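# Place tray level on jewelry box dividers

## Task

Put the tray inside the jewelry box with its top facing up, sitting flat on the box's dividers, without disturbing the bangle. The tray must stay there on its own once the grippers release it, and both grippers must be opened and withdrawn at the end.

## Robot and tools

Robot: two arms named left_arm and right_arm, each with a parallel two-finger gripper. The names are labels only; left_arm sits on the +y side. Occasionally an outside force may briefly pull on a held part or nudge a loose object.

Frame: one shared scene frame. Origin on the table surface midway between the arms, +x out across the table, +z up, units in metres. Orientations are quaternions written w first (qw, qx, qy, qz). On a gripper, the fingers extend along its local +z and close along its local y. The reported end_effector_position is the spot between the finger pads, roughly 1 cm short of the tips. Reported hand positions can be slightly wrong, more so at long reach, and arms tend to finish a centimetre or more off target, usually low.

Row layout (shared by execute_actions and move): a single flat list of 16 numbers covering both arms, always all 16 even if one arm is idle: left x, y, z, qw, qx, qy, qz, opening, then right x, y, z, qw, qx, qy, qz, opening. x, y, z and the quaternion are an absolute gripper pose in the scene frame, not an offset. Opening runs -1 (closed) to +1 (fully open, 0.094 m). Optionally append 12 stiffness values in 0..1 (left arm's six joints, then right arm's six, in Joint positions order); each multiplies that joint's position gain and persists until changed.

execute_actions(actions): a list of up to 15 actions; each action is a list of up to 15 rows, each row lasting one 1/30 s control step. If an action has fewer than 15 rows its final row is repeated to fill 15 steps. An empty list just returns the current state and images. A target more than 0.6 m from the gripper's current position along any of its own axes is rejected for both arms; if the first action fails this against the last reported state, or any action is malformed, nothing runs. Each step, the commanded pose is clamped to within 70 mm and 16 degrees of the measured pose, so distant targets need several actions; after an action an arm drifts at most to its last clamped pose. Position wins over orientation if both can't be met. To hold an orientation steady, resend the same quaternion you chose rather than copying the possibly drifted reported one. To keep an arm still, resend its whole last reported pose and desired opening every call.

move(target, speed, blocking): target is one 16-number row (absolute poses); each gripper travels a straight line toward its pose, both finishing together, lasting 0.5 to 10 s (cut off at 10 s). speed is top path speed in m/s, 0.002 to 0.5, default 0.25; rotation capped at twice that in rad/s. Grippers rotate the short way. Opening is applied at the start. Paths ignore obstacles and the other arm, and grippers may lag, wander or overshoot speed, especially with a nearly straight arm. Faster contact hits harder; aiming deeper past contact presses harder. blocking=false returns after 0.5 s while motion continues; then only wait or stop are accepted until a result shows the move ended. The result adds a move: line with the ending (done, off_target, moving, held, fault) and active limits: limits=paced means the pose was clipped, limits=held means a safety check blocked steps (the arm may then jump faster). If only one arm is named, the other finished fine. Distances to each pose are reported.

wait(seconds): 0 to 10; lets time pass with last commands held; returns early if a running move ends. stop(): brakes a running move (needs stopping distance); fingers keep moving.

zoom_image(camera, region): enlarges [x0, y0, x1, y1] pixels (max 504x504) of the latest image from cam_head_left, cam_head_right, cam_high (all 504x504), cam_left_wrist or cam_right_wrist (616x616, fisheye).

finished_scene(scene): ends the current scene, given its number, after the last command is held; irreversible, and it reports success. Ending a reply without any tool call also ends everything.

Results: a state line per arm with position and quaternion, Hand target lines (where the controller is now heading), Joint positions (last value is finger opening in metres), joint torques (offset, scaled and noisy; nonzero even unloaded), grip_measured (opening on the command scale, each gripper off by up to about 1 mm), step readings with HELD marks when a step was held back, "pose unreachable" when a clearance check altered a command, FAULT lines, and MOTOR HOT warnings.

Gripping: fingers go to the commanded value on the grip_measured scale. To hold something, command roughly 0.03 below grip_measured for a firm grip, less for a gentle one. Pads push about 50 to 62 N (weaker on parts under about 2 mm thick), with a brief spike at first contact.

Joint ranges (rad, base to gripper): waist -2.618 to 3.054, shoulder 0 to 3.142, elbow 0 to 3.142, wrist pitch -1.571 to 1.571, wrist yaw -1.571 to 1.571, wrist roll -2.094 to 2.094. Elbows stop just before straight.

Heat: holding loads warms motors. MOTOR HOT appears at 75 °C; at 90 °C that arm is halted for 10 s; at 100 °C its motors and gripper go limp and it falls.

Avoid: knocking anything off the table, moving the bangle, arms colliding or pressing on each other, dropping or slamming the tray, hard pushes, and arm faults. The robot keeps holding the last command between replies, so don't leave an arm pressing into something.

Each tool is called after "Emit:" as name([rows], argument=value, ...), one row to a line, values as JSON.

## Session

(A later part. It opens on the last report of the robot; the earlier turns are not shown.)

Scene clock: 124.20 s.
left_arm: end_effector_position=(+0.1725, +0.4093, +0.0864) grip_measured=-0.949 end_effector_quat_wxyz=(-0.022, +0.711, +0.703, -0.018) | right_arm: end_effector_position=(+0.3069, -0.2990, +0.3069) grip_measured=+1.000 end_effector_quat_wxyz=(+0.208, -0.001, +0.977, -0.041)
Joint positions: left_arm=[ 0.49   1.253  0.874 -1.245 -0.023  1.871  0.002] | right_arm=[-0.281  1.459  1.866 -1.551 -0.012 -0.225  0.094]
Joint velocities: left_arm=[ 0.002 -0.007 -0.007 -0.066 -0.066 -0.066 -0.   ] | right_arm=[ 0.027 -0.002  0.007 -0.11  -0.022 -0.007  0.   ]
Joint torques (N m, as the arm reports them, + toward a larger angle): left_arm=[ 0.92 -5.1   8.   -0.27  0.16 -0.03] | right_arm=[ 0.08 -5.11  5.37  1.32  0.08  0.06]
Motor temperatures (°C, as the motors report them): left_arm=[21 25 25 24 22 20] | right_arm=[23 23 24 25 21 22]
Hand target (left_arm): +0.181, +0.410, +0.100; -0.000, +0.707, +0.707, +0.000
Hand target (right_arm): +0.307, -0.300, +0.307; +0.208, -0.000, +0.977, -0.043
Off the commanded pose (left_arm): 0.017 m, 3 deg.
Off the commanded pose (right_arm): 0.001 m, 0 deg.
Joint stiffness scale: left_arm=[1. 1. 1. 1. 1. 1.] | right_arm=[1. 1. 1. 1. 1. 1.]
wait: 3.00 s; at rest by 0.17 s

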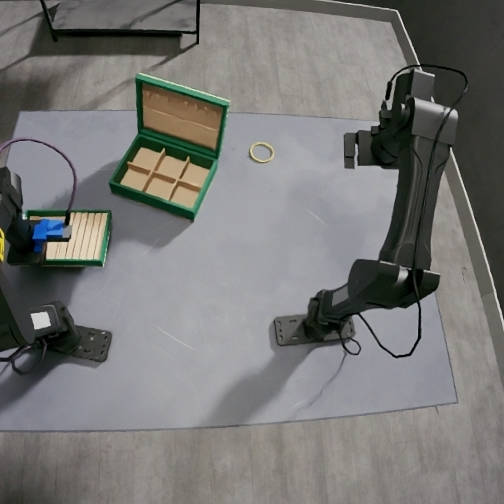

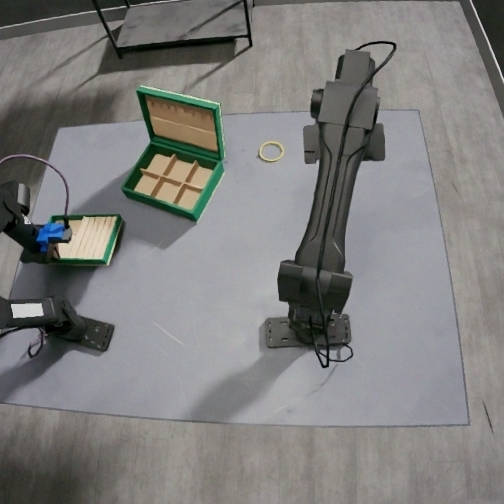

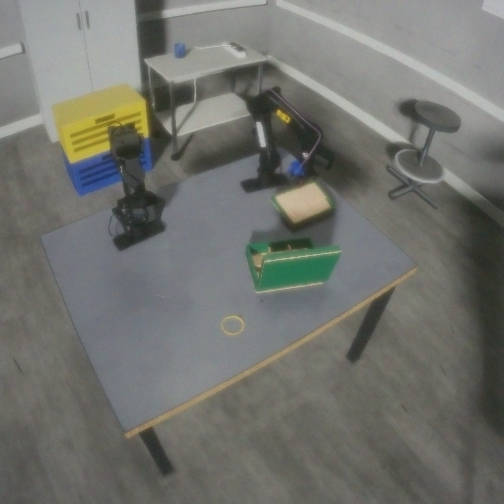

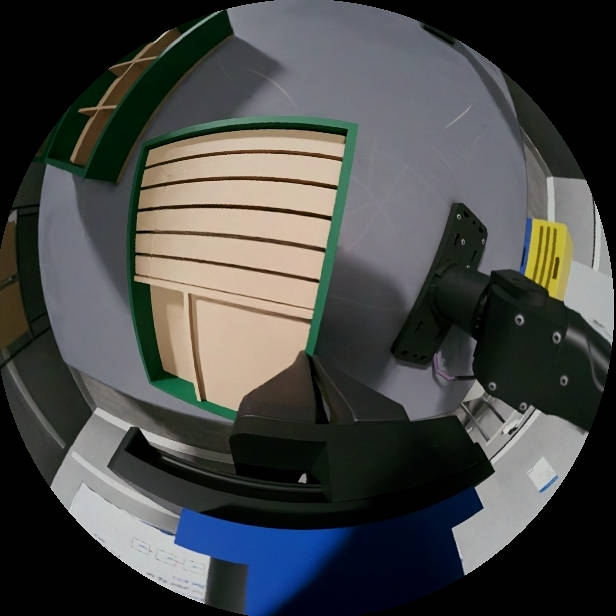

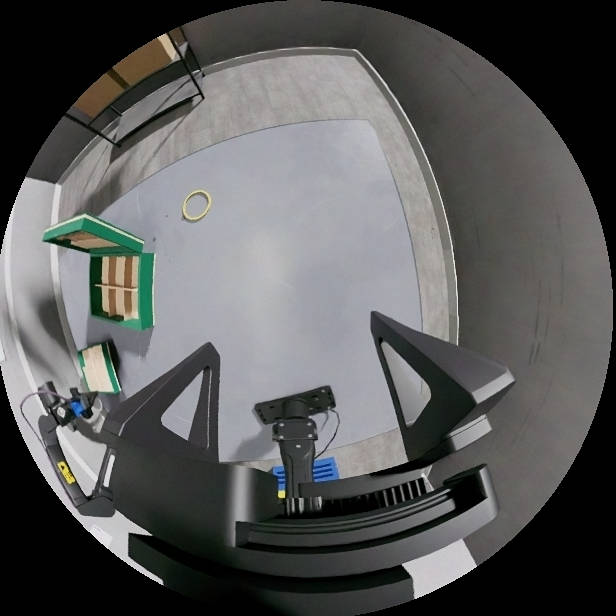

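Emit:
move(target=[0.2,0.39,0.165,0,0.707,0.707,0,-1, 0.3068,-0.2997,0.3069,0.208,0,0.977,-0.043,1], speed=0.08)

Emit:
move(target=[0.38,0.2,0.165,0,0.829,0.559,0,-1, 0.3068,-0.2997,0.3069,0.208,0,0.977,-0.043,1], speed=0.1)

Scene clock: 132.90 s.
left_arm: end_effector_position=(+0.1918, +0.3954, +0.1560) grip_measured=-0.949 end_effector_quat_wxyz=(-0.018, +0.706, +0.708, -0.005) | right_arm: end_effector_position=(+0.3069, -0.2990, +0.3069) grip_measured=+1.000 end_effector_quat_wxyz=(+0.208, -0.001, +0.977, -0.041)
Joint positions: left_arm=[ 0.389  1.287  1.175 -1.487 -0.024  1.755  0.002] | right_arm=[-0.281  1.459  1.866 -1.551 -0.012 -0.225  0.094]
Joint velocities: left_arm=[-0.002 -0.017  0.002  0.007 -0.022 -0.007  0.   ] | right_arm=[-0.007  0.007 -0.017  0.022 -0.066 -0.095  0.   ]
Joint torques (N m, as the arm reports them, + toward a larger angle): left_arm=[-0.72 -3.47  8.06 -0.18  0.19 -0.08] | right_arm=[ 0.07 -5.09  5.38  1.32  0.09  0.06]
Motor temperatures (°C, as the motors report them): left_arm=[21 24 26 24 22 20] | right_arm=[23 23 24 25 21 22]
Hand target (left_arm): +0.199, +0.390, +0.165; +0.001, +0.707, +0.707, +0.000
Hand target (right_arm): +0.307, -0.300, +0.307; +0.208, -0.000, +0.977, -0.043
Off the commanded pose (left_arm): 0.013 m, 2 deg.
Off the commanded pose (right_arm): 0.001 m, 0 deg.
Joint stiffness scale: left_arm=[1. 1. 1. 1. 1. 1.] | right_arm=[1. 1. 1. 1. 1. 1.]
move: off_target (left_arm)

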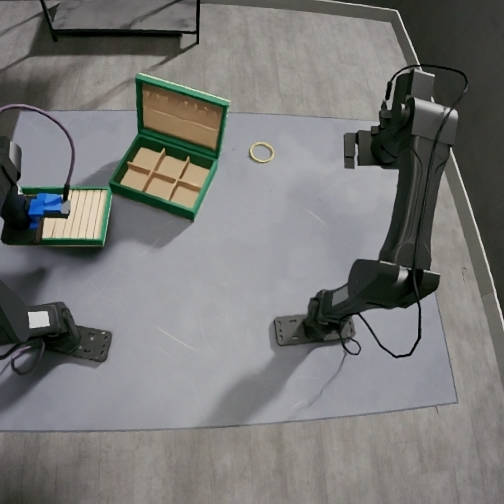

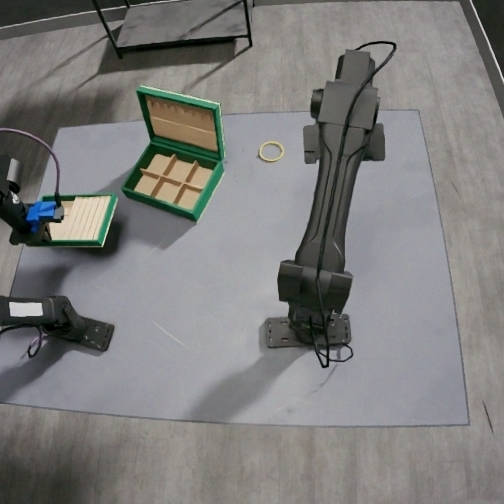

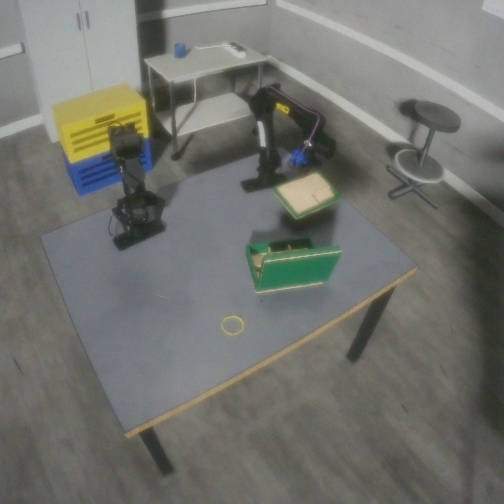

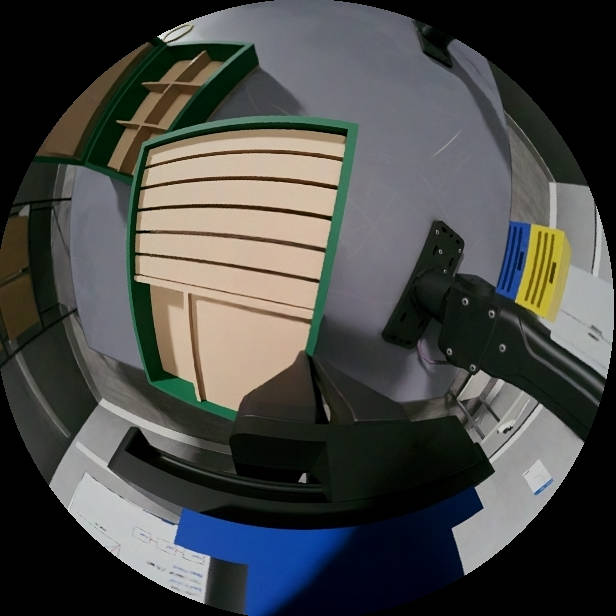

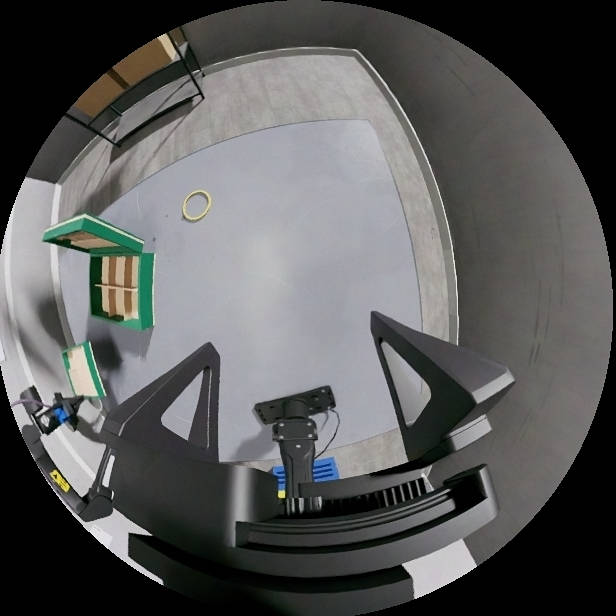

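Scene clock: 135.93 s.
left_arm: end_effector_position=(+0.3785, +0.2099, +0.1537) grip_measured=-0.949 end_effector_quat_wxyz=(-0.011, +0.826, +0.564, +0.005) | right_arm: end_effector_position=(+0.3069, -0.2990, +0.3069) grip_measured=+1.000 end_effector_quat_wxyz=(+0.208, -0.001, +0.977, -0.041)
Joint positions: left_arm=[-0.184  2.112  2.101 -1.571 -0.021  1.559  0.002] | right_arm=[-0.281  1.459  1.866 -1.551 -0.012 -0.225  0.094]
Joint velocities: left_arm=[ 0.007 -0.007  0.012  0.007 -0.037 -0.037 -0.001] | right_arm=[-0.002  0.007 -0.002  0.007 -0.022  0.007  0.   ]
Joint torques (N m, as the arm reports them, + toward a larger angle): left_arm=[ -0.31 -12.27   7.89  -0.15   0.16   0.  ] | right_arm=[ 0.06 -5.08  5.38  1.33  0.09  0.05]
Motor temperatures (°C, as the motors report them): left_arm=[21 25 26 24 22 20] | right_arm=[23 23 24 25 21 22]
Hand target (left_arm): +0.381, +0.202, +0.168; +0.014, +0.829, +0.559, +0.009
Hand target (right_arm): +0.307, -0.300, +0.307; +0.208, -0.000, +0.977, -0.043
Off the commanded pose (left_arm): 0.015 m, 2 deg.
Off the commanded pose (right_arm): 0.001 m, 0 deg.
Joint stiffness scale: left_arm=[1. 1. 1. 1. 1. 1.] | right_arm=[1. 1. 1. 1. 1. 1.]
joint sent to its limit (left arm) — the command would take joint 4 (wrist pitch) past its lower limit, so that joint was sent only as far as its limit.
move: off_target (left_arm)

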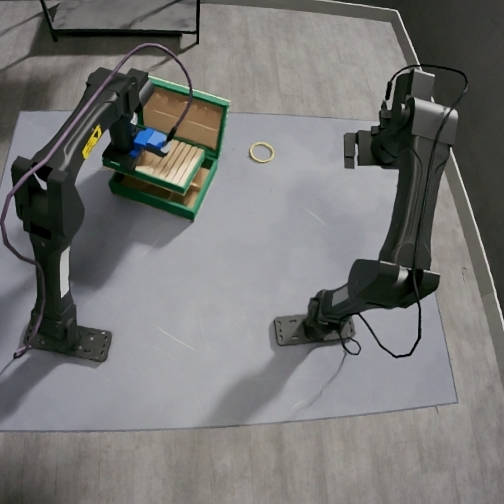

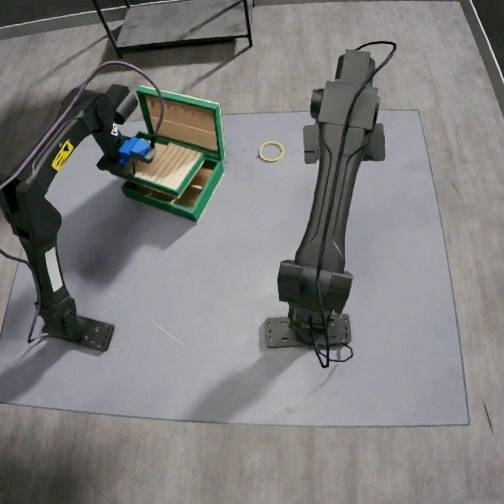

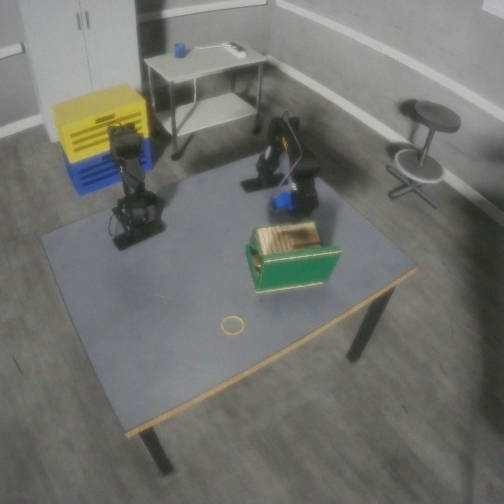

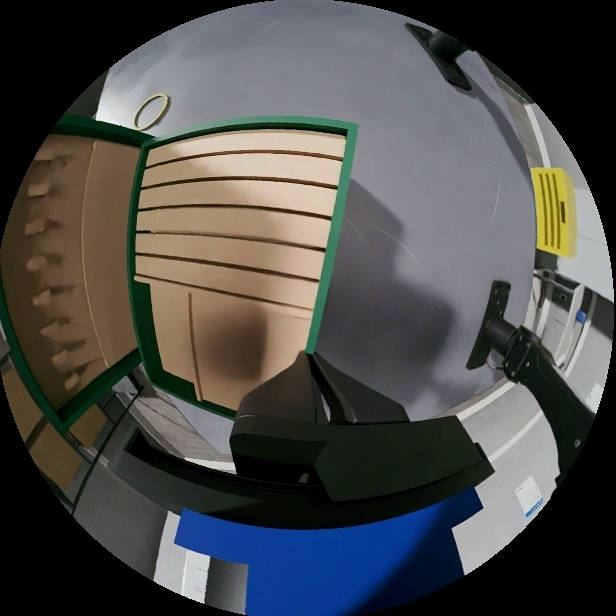

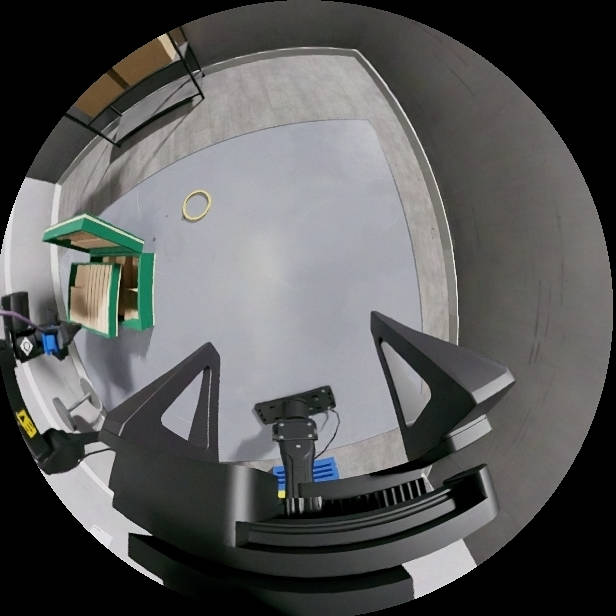

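Emit:
move(target=[0.392,0.185,0.135,0,0.829,0.559,0,-1, 0.3068,-0.2997,0.3069,0.208,0,0.977,-0.043,1], speed=0.05)

Scene clock: 142.67 s.
left_arm: end_effector_position=(+0.3820, +0.1974, +0.1190) grip_measured=-0.949 end_effector_quat_wxyz=(-0.038, +0.828, +0.559, -0.011) | right_arm: end_effector_position=(+0.3069, -0.2990, +0.3069) grip_measured=+1.000 end_effector_quat_wxyz=(+0.208, -0.001, +0.977, -0.041)
Joint positions: left_arm=[-0.209  2.202  2.101 -1.546 -0.022  1.543  0.002] | right_arm=[-0.281  1.459  1.866 -1.551 -0.012 -0.225  0.094]
Joint velocities: left_arm=[0.002 0.002 0.007 0.051 0.037 0.022 0.001] | right_arm=[ 0.007 -0.002 -0.002  0.022  0.037  0.051  0.   ]
Joint torques (N m, as the arm reports them, + toward a larger angle): left_arm=[ -0.58 -13.14   8.72  -0.07   0.2   -0.07] | right_arm=[ 0.06 -5.1   5.37  1.33  0.08  0.05]
Motor temperatures (°C, as the motors report them): left_arm=[21 26 26 24 22 20] | right_arm=[23 23 24 25 21 22]
Hand target (left_arm): +0.391, +0.185, +0.136; +0.000, +0.829, +0.559, -0.000
Hand target (right_arm): +0.307, -0.300, +0.307; +0.208, -0.000, +0.977, -0.043
Off the commanded pose (left_arm): 0.023 m, 5 deg.
Off the commanded pose (right_arm): 0.001 m, 0 deg.
Joint stiffness scale: left_arm=[1. 1. 1. 1. 1. 1.] | right_arm=[1. 1. 1. 1. 1. 1.]
move: off_target (left_arm)

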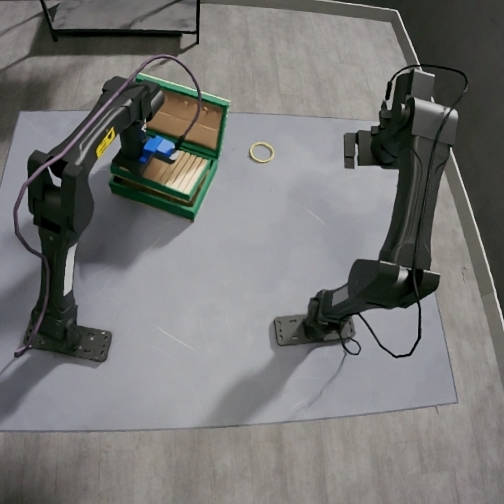

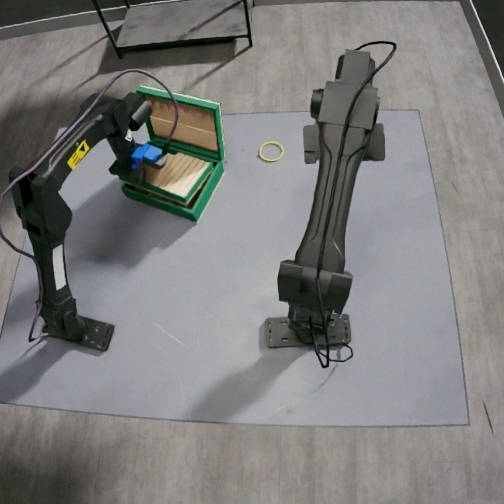

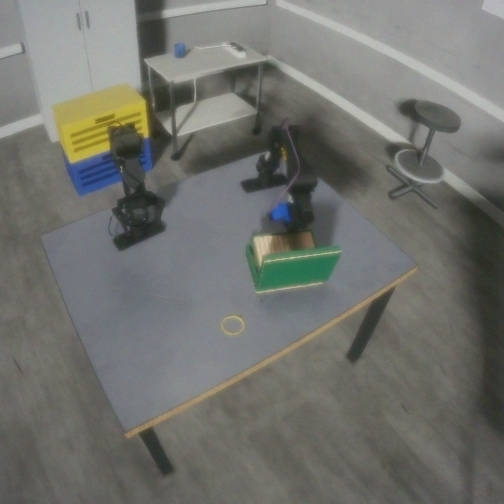

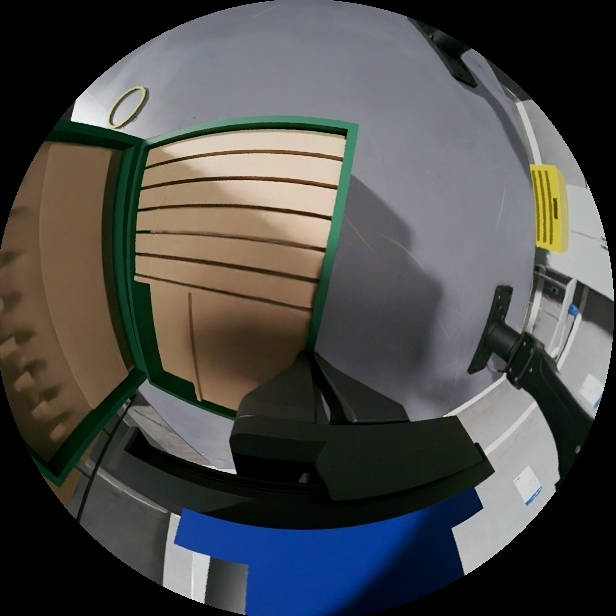

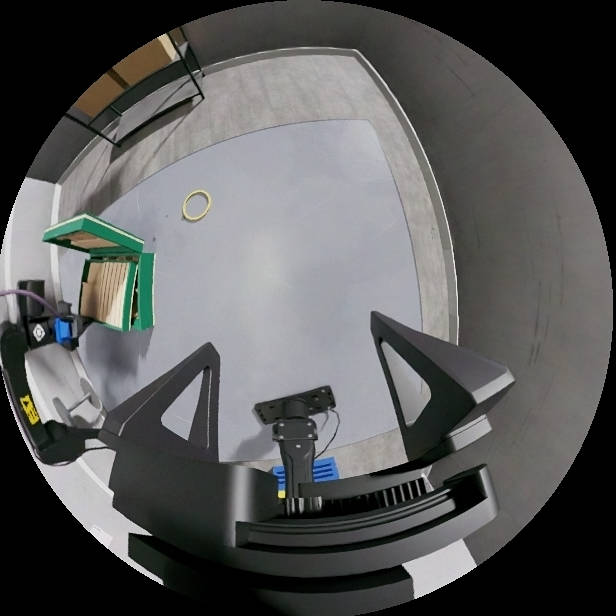

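Emit:
zoom_image(camera="cam_head_right", region=[90, 80, 250, 240])

Emit:
zoom_image(camera="cam_right_wrist", region=[20, 200, 200, 380])

Region (90, 80, 250, 240) of cam_head_right's 504x504 image, scaled by 3.150, with more detail than that image has.

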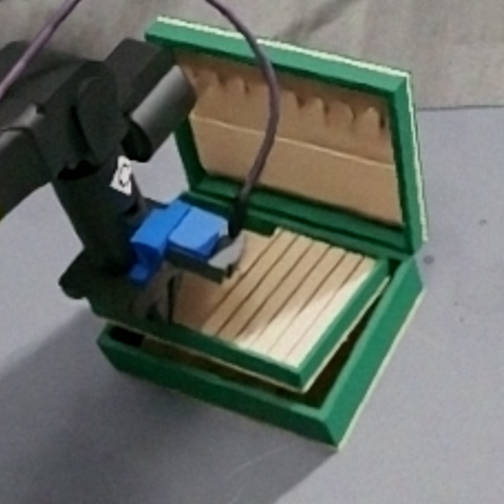

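Region (20, 200, 200, 380) of cam_right_wrist's 616x616 image, scaled by 2.800, with more detail than that image has.

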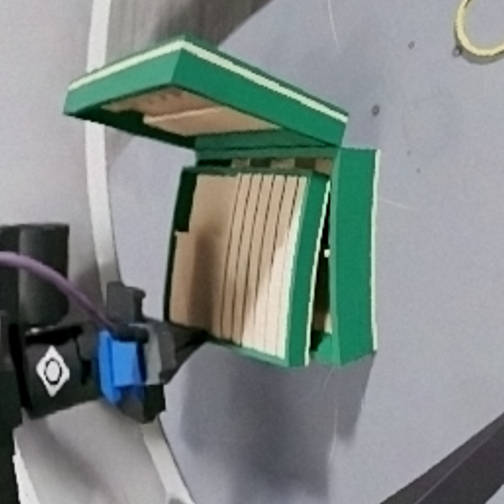

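Emit:
move(target=[0.406,0.18,0.128,0,0.829,0.559,0,-1, 0.3068,-0.2997,0.3069,0.208,0,0.977,-0.043,1], speed=0.03)

Emit:
zoom_image(camera="cam_right_wrist", region=[20, 200, 200, 380])

Emit:
zoom_image(camera="cam_head_left", region=[90, 80, 250, 240])

Scene clock: 156.83 s.
left_arm: end_effector_position=(+0.3939, +0.1918, +0.1157) grip_measured=-0.949 end_effector_quat_wxyz=(-0.037, +0.827, +0.560, -0.012) | right_arm: end_effector_position=(+0.3069, -0.2990, +0.3069) grip_measured=+1.000 end_effector_quat_wxyz=(+0.208, -0.001, +0.977, -0.041)
Joint positions: left_arm=[-0.209  2.27   2.2   -1.576 -0.02   1.541  0.002] | right_arm=[-0.281  1.459  1.866 -1.551 -0.012 -0.225  0.094]
Joint velocities: left_arm=[ 0.002  0.012  0.022  0.037  0.007 -0.022  0.   ] | right_arm=[-0.007  0.017 -0.017  0.081 -0.022 -0.051  0.   ]
Joint torques (N m, as the arm reports them, + toward a larger angle): left_arm=[ -0.44 -13.09   8.38  -0.03   0.17  -0.04] | right_arm=[ 0.08 -5.11  5.38  1.32  0.09  0.06]
Motor temperatures (°C, as the motors report them): left_arm=[21 29 27 24 22 20] | right_arm=[23 23 24 26 21 22]
Hand target (left_arm): +0.405, +0.180, +0.129; +0.000, +0.829, +0.559, -0.000
Hand target (right_arm): +0.307, -0.300, +0.307; +0.208, -0.000, +0.977, -0.043
Off the commanded pose (left_arm): 0.021 m, 4 deg.
Off the commanded pose (right_arm): 0.001 m, 0 deg.
Joint stiffness scale: left_arm=[1. 1. 1. 1. 1. 1.] | right_arm=[1. 1. 1. 1. 1. 1.]
move: off_target (left_arm)

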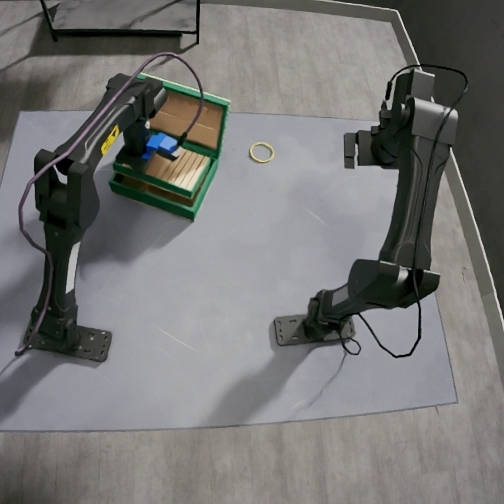

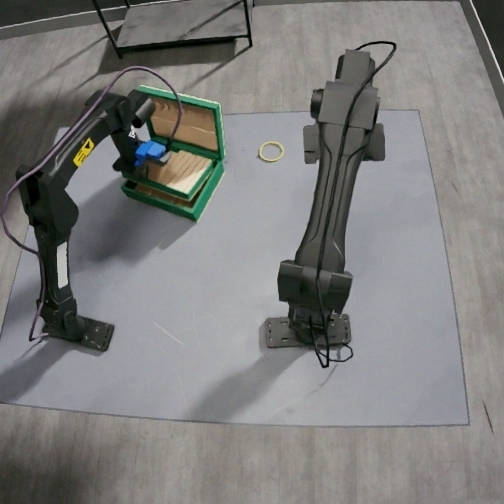

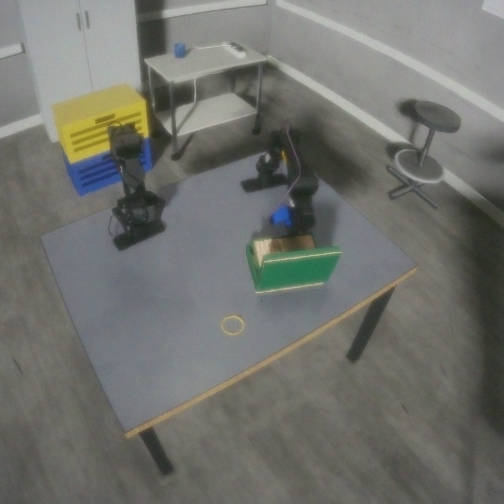

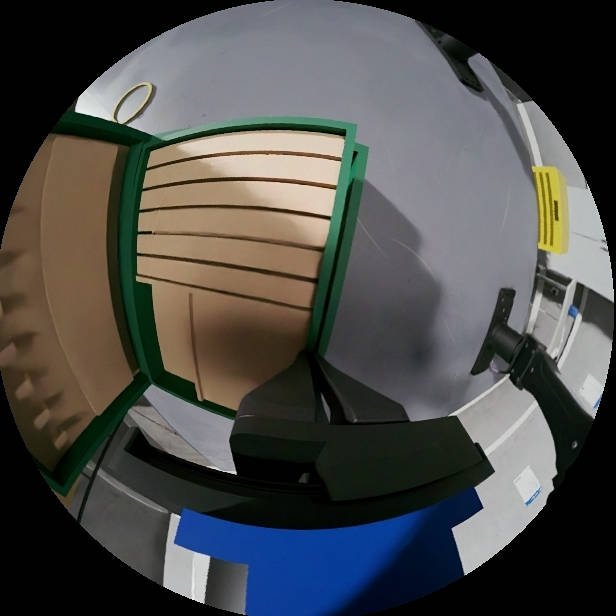

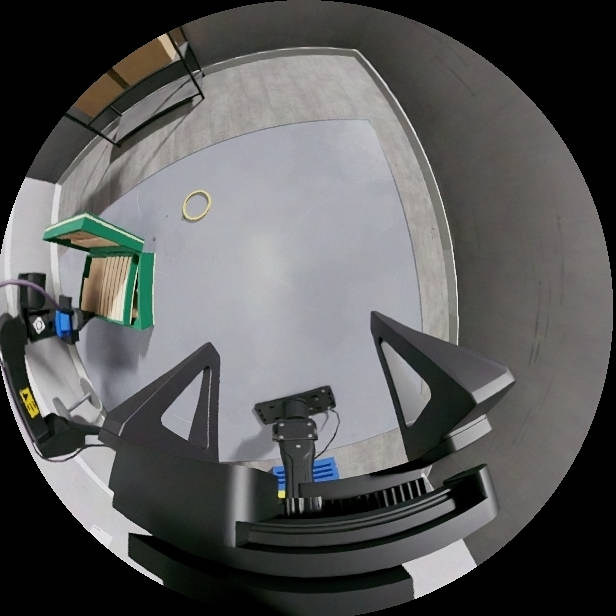

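Region (20, 200, 200, 380) of cam_right_wrist's 616x616 image, scaled by 2.800, with more detail than that image has.

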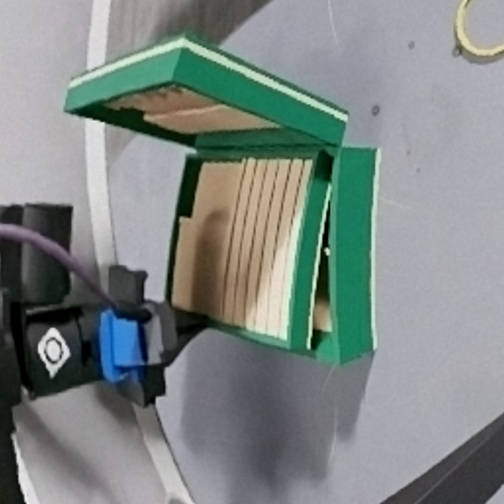

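Region (90, 80, 250, 240) of cam_head_left's 504x504 image, scaled by 3.150, with more detail than that image has.

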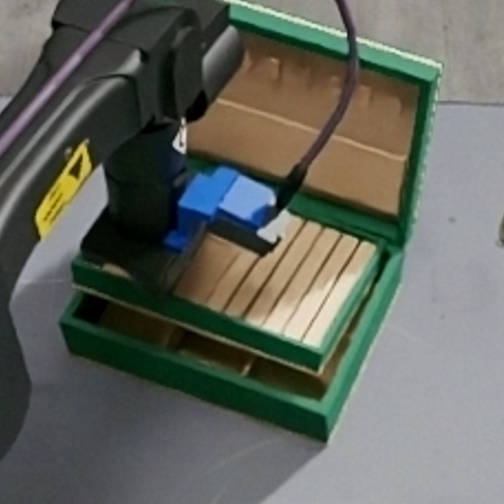

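Looks aligned; the far edge is entering. Lower slowly.

Emit:
move(target=[0.406,0.18,0.108,0,0.829,0.559,0,-1, 0.3068,-0.2997,0.3069,0.208,0,0.977,-0.043,1], speed=0.02)

Emit:
zoom_image(camera="cam_right_wrist", region=[20, 200, 200, 380])

Emit:
zoom_image(camera="cam_head_left", region=[90, 80, 250, 240])

Scene clock: 165.03 s.
left_arm: end_effector_position=(+0.3920, +0.1933, +0.1018) grip_measured=-0.949 end_effector_quat_wxyz=(-0.047, +0.827, +0.560, -0.016) | right_arm: end_effector_position=(+0.3069, -0.2990, +0.3069) grip_measured=+1.000 end_effector_quat_wxyz=(+0.208, -0.001, +0.977, -0.041)
Joint positions: left_arm=[-0.209  2.276  2.152 -1.544 -0.023  1.541  0.002] | right_arm=[-0.281  1.459  1.866 -1.551 -0.012 -0.225  0.094]
Joint velocities: left_arm=[ 0.007 -0.017 -0.012  0.007  0.007 -0.037 -0.001] | right_arm=[ 0.002 -0.002 -0.012 -0.051 -0.037 -0.066  0.   ]
Joint torques (N m, as the arm reports them, + toward a larger angle): left_arm=[ -0.41 -14.55   4.19   0.4    0.18  -0.03] | right_arm=[ 0.06 -5.09  5.38  1.32  0.09  0.06]
Motor temperatures (°C, as the motors report them): left_arm=[21 30 26 24 22 20] | right_arm=[23 23 25 26 21 22]
Hand target (left_arm): +0.406, +0.180, +0.109; -0.001, +0.829, +0.559, -0.001
Hand target (right_arm): +0.307, -0.300, +0.307; +0.208, -0.000, +0.977, -0.043
Off the commanded pose (left_arm): 0.020 m, 6 deg.
Off the commanded pose (right_arm): 0.001 m, 0 deg.
Joint stiffness scale: left_arm=[1. 1. 1. 1. 1. 1.] | right_arm=[1. 1. 1. 1. 1. 1.]
move: off_target (left_arm)

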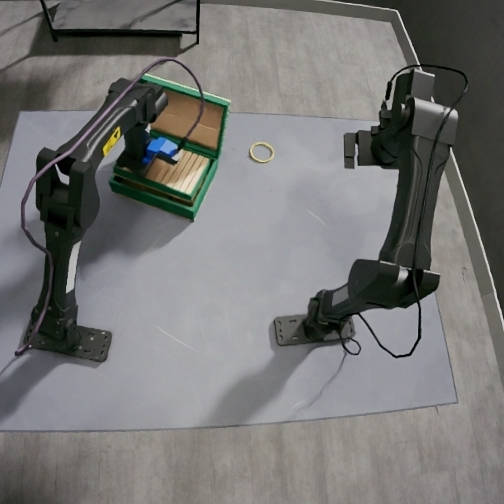

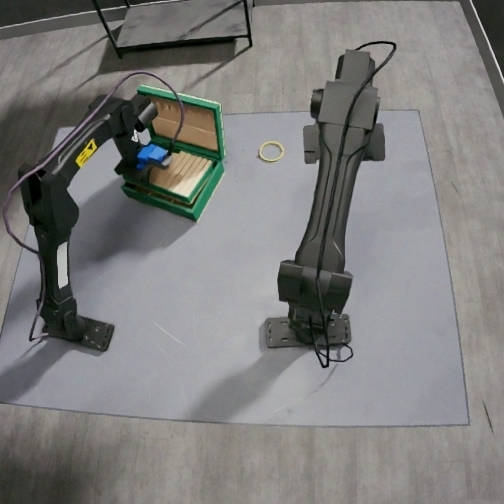

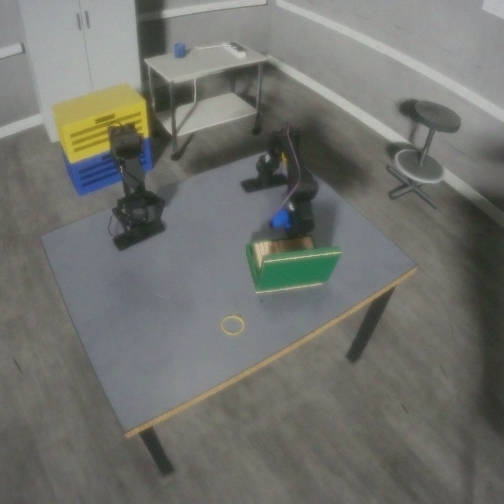

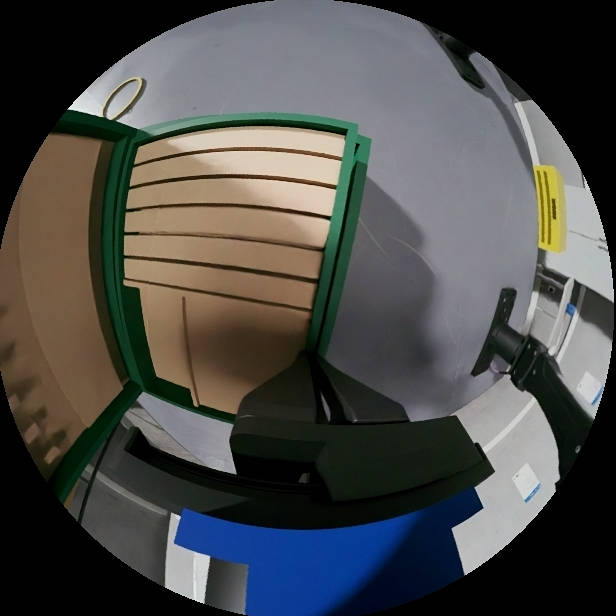

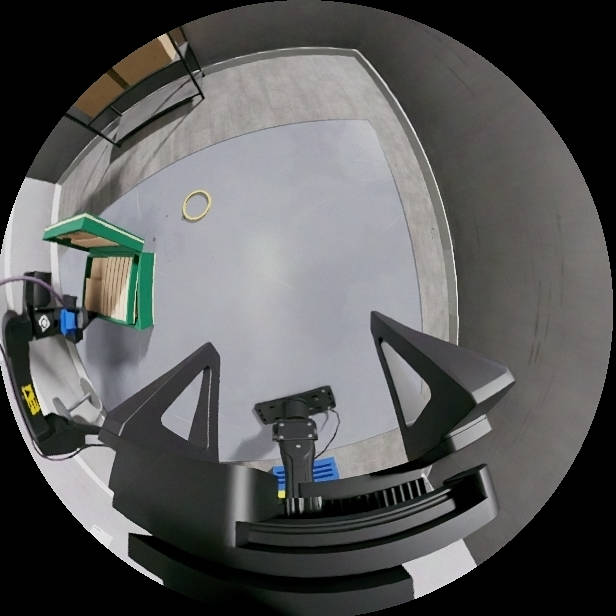

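Region (20, 200, 200, 380) of cam_right_wrist's 616x616 image, scaled by 2.800, with more detail than that image has.

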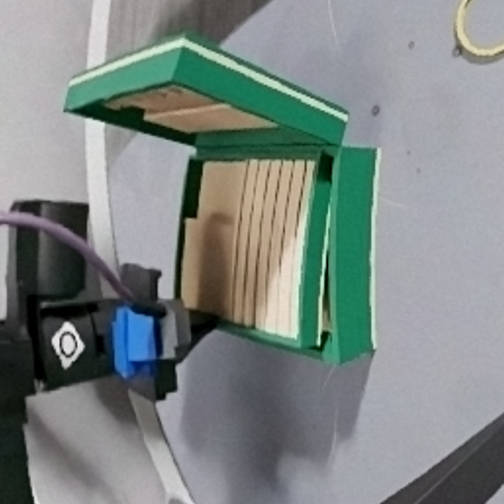

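Region (90, 80, 250, 240) of cam_head_left's 504x504 image, scaled by 3.150, with more detail than that image has.

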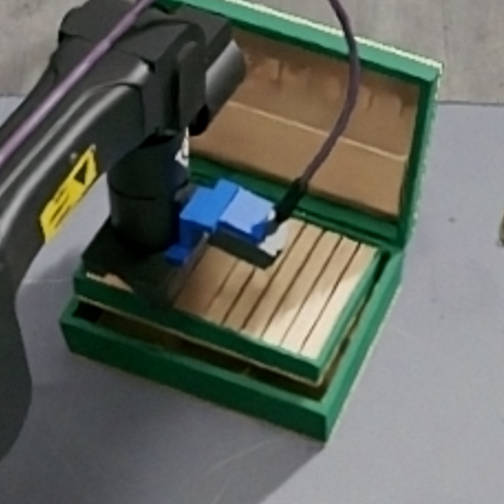

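Emit:
move(target=[0.403,0.171,0.112,0,0.829,0.559,0,-1, 0.3068,-0.2997,0.3069,0.208,0,0.977,-0.043,1], speed=0.02)

Emit:
zoom_image(camera="cam_head_left", region=[90, 80, 250, 240])

Scene clock: 172.90 s.
left_arm: end_effector_position=(+0.3902, +0.1891, +0.1005) grip_measured=-0.949 end_effector_quat_wxyz=(-0.050, +0.826, +0.562, -0.015) | right_arm: end_effector_position=(+0.3069, -0.2990, +0.3069) grip_measured=+1.000 end_effector_quat_wxyz=(+0.208, -0.001, +0.977, -0.041)
Joint positions: left_arm=[-0.221  2.279  2.152 -1.544 -0.026  1.524  0.002] | right_arm=[-0.281  1.459  1.866 -1.551 -0.012 -0.225  0.094]
Joint velocities: left_arm=[ 0.002 -0.007 -0.007 -0.051 -0.007 -0.007  0.   ] | right_arm=[ 0.002 -0.007 -0.002 -0.022 -0.022  0.007  0.   ]
Joint torques (N m, as the arm reports them, + toward a larger angle): left_arm=[ -1.17 -14.55   5.88   0.24   0.23  -0.06] | right_arm=[ 0.08 -5.1   5.37  1.32  0.08  0.05]
Motor temperatures (°C, as the motors report them): left_arm=[21 31 26 24 22 20] | right_arm=[23 23 25 26 21 22]
Hand target (left_arm): +0.402, +0.171, +0.113; -0.000, +0.829, +0.559, -0.001
Hand target (right_arm): +0.307, -0.300, +0.307; +0.208, -0.000, +0.977, -0.043
Off the commanded pose (left_arm): 0.025 m, 6 deg.
Off the commanded pose (right_arm): 0.001 m, 0 deg.
Joint stiffness scale: left_arm=[1. 1. 1. 1. 1. 1.] | right_arm=[1. 1. 1. 1. 1. 1.]
move: off_target (left_arm)

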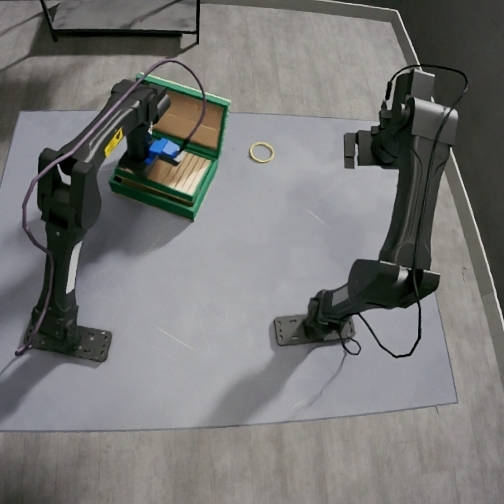

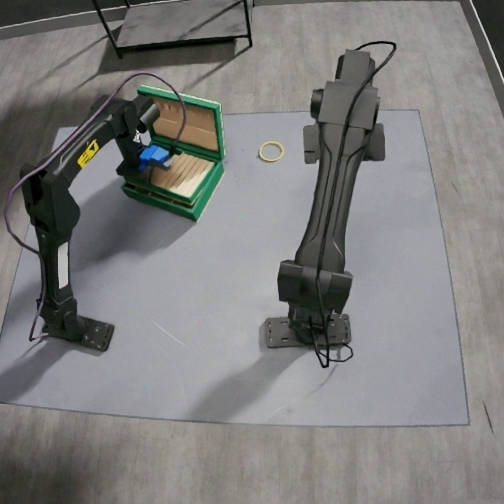

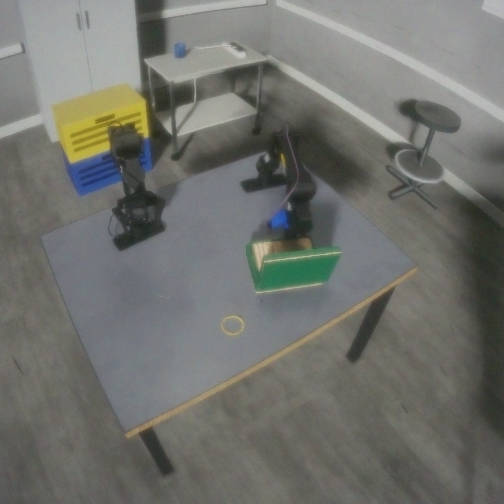

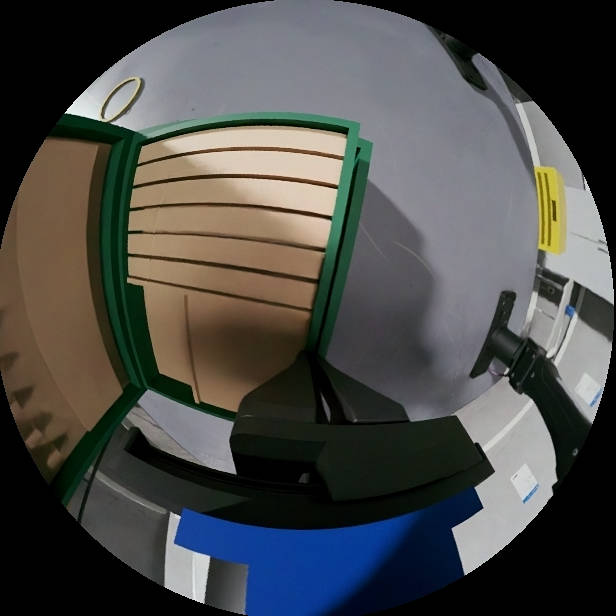

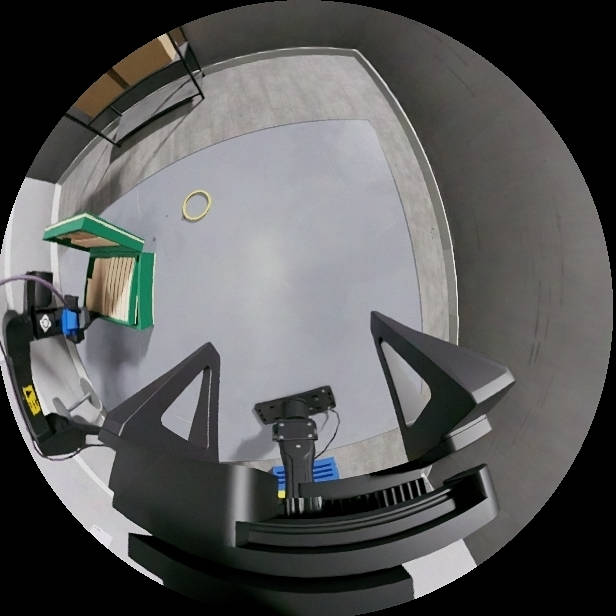

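Region (90, 80, 250, 240) of cam_head_left's 504x504 image, scaled by 3.150, with more detail than that image has.

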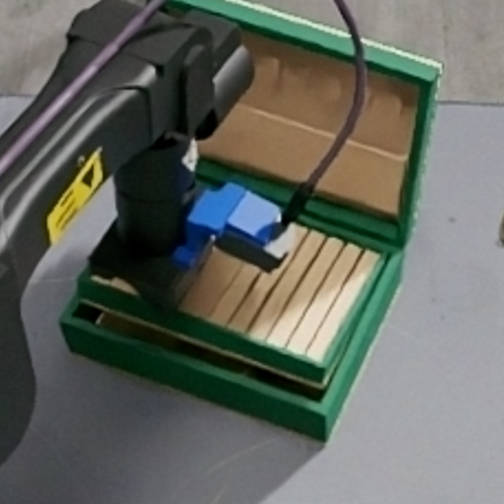

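Now against the right wall; ease the sideways push and lower.

Emit:
move(target=[0.404,0.176,0.092,0,0.829,0.559,0,-1, 0.3068,-0.2997,0.3069,0.208,0,0.977,-0.043,1], speed=0.02)

Emit:
zoom_image(camera="cam_head_left", region=[90, 80, 250, 240])

Scene clock: 180.77 s.
left_arm: end_effector_position=(+0.3886, +0.1900, +0.0868) grip_measured=-0.949 end_effector_quat_wxyz=(-0.050, +0.826, +0.562, -0.015) | right_arm: end_effector_position=(+0.3069, -0.2990, +0.3069) grip_measured=+1.000 end_effector_quat_wxyz=(+0.208, -0.001, +0.977, -0.041)
Joint positions: left_arm=[-0.221  2.265  2.074 -1.481 -0.027  1.524  0.002] | right_arm=[-0.281  1.459  1.866 -1.551 -0.012 -0.225  0.094]
Joint velocities: left_arm=[ 0.002  0.002 -0.017  0.022 -0.022 -0.081  0.   ] | right_arm=[-0.007  0.012 -0.007  0.007 -0.066  0.037  0.   ]
Joint torques (N m, as the arm reports them, + toward a larger angle): left_arm=[ -0.17 -14.4    4.15   0.45   0.23   0.02] | right_arm=[ 0.07 -5.1   5.38  1.32  0.09  0.06]
Motor temperatures (°C, as the motors report them): left_arm=[21 32 25 24 22 20] | right_arm=[23 23 25 26 21 22]
Hand target (left_arm): +0.403, +0.176, +0.093; -0.001, +0.829, +0.559, -0.001
Hand target (right_arm): +0.307, -0.300, +0.307; +0.208, -0.000, +0.977, -0.043
Off the commanded pose (left_arm): 0.021 m, 6 deg.
Off the commanded pose (right_arm): 0.001 m, 0 deg.
Joint stiffness scale: left_arm=[1. 1. 1. 1. 1. 1.] | right_arm=[1. 1. 1. 1. 1. 1.]
move: off_target (left_arm)

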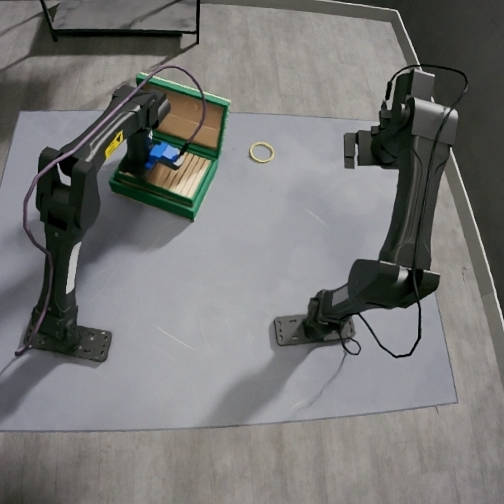

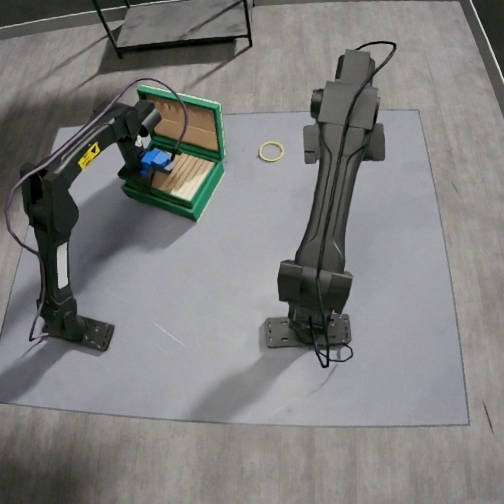

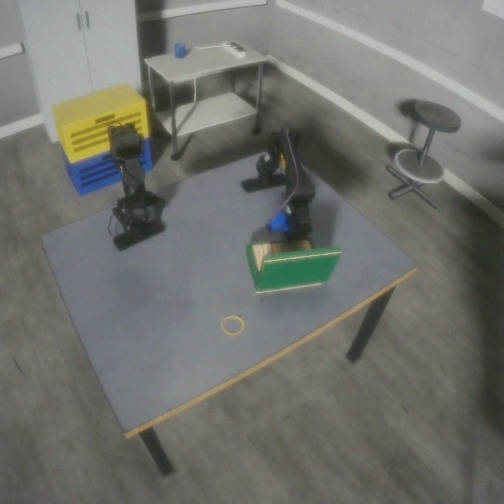

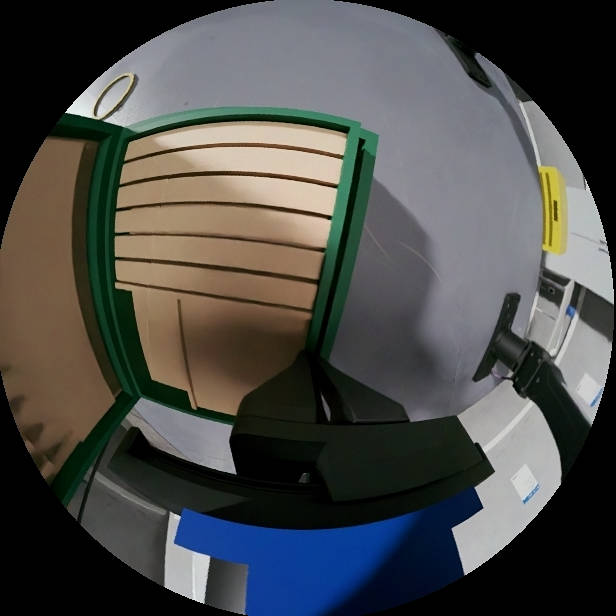

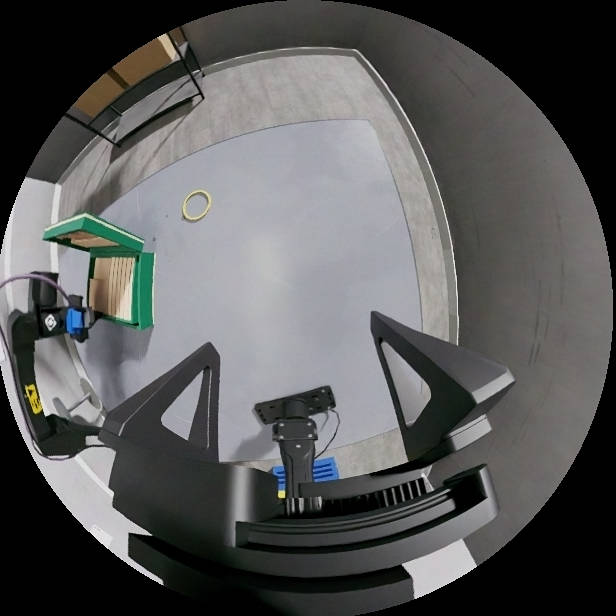

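Region (90, 80, 250, 240) of cam_head_left's 504x504 image, scaled by 3.150, with more detail than that image has.

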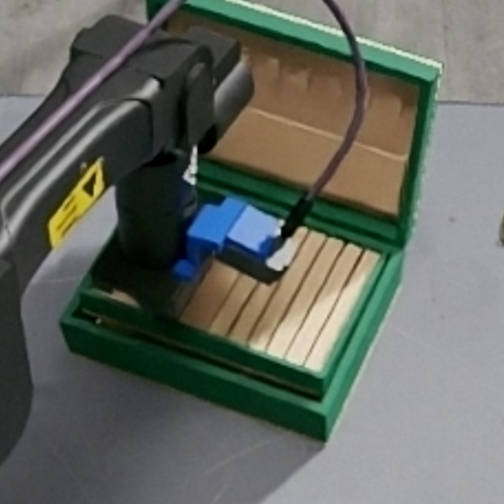

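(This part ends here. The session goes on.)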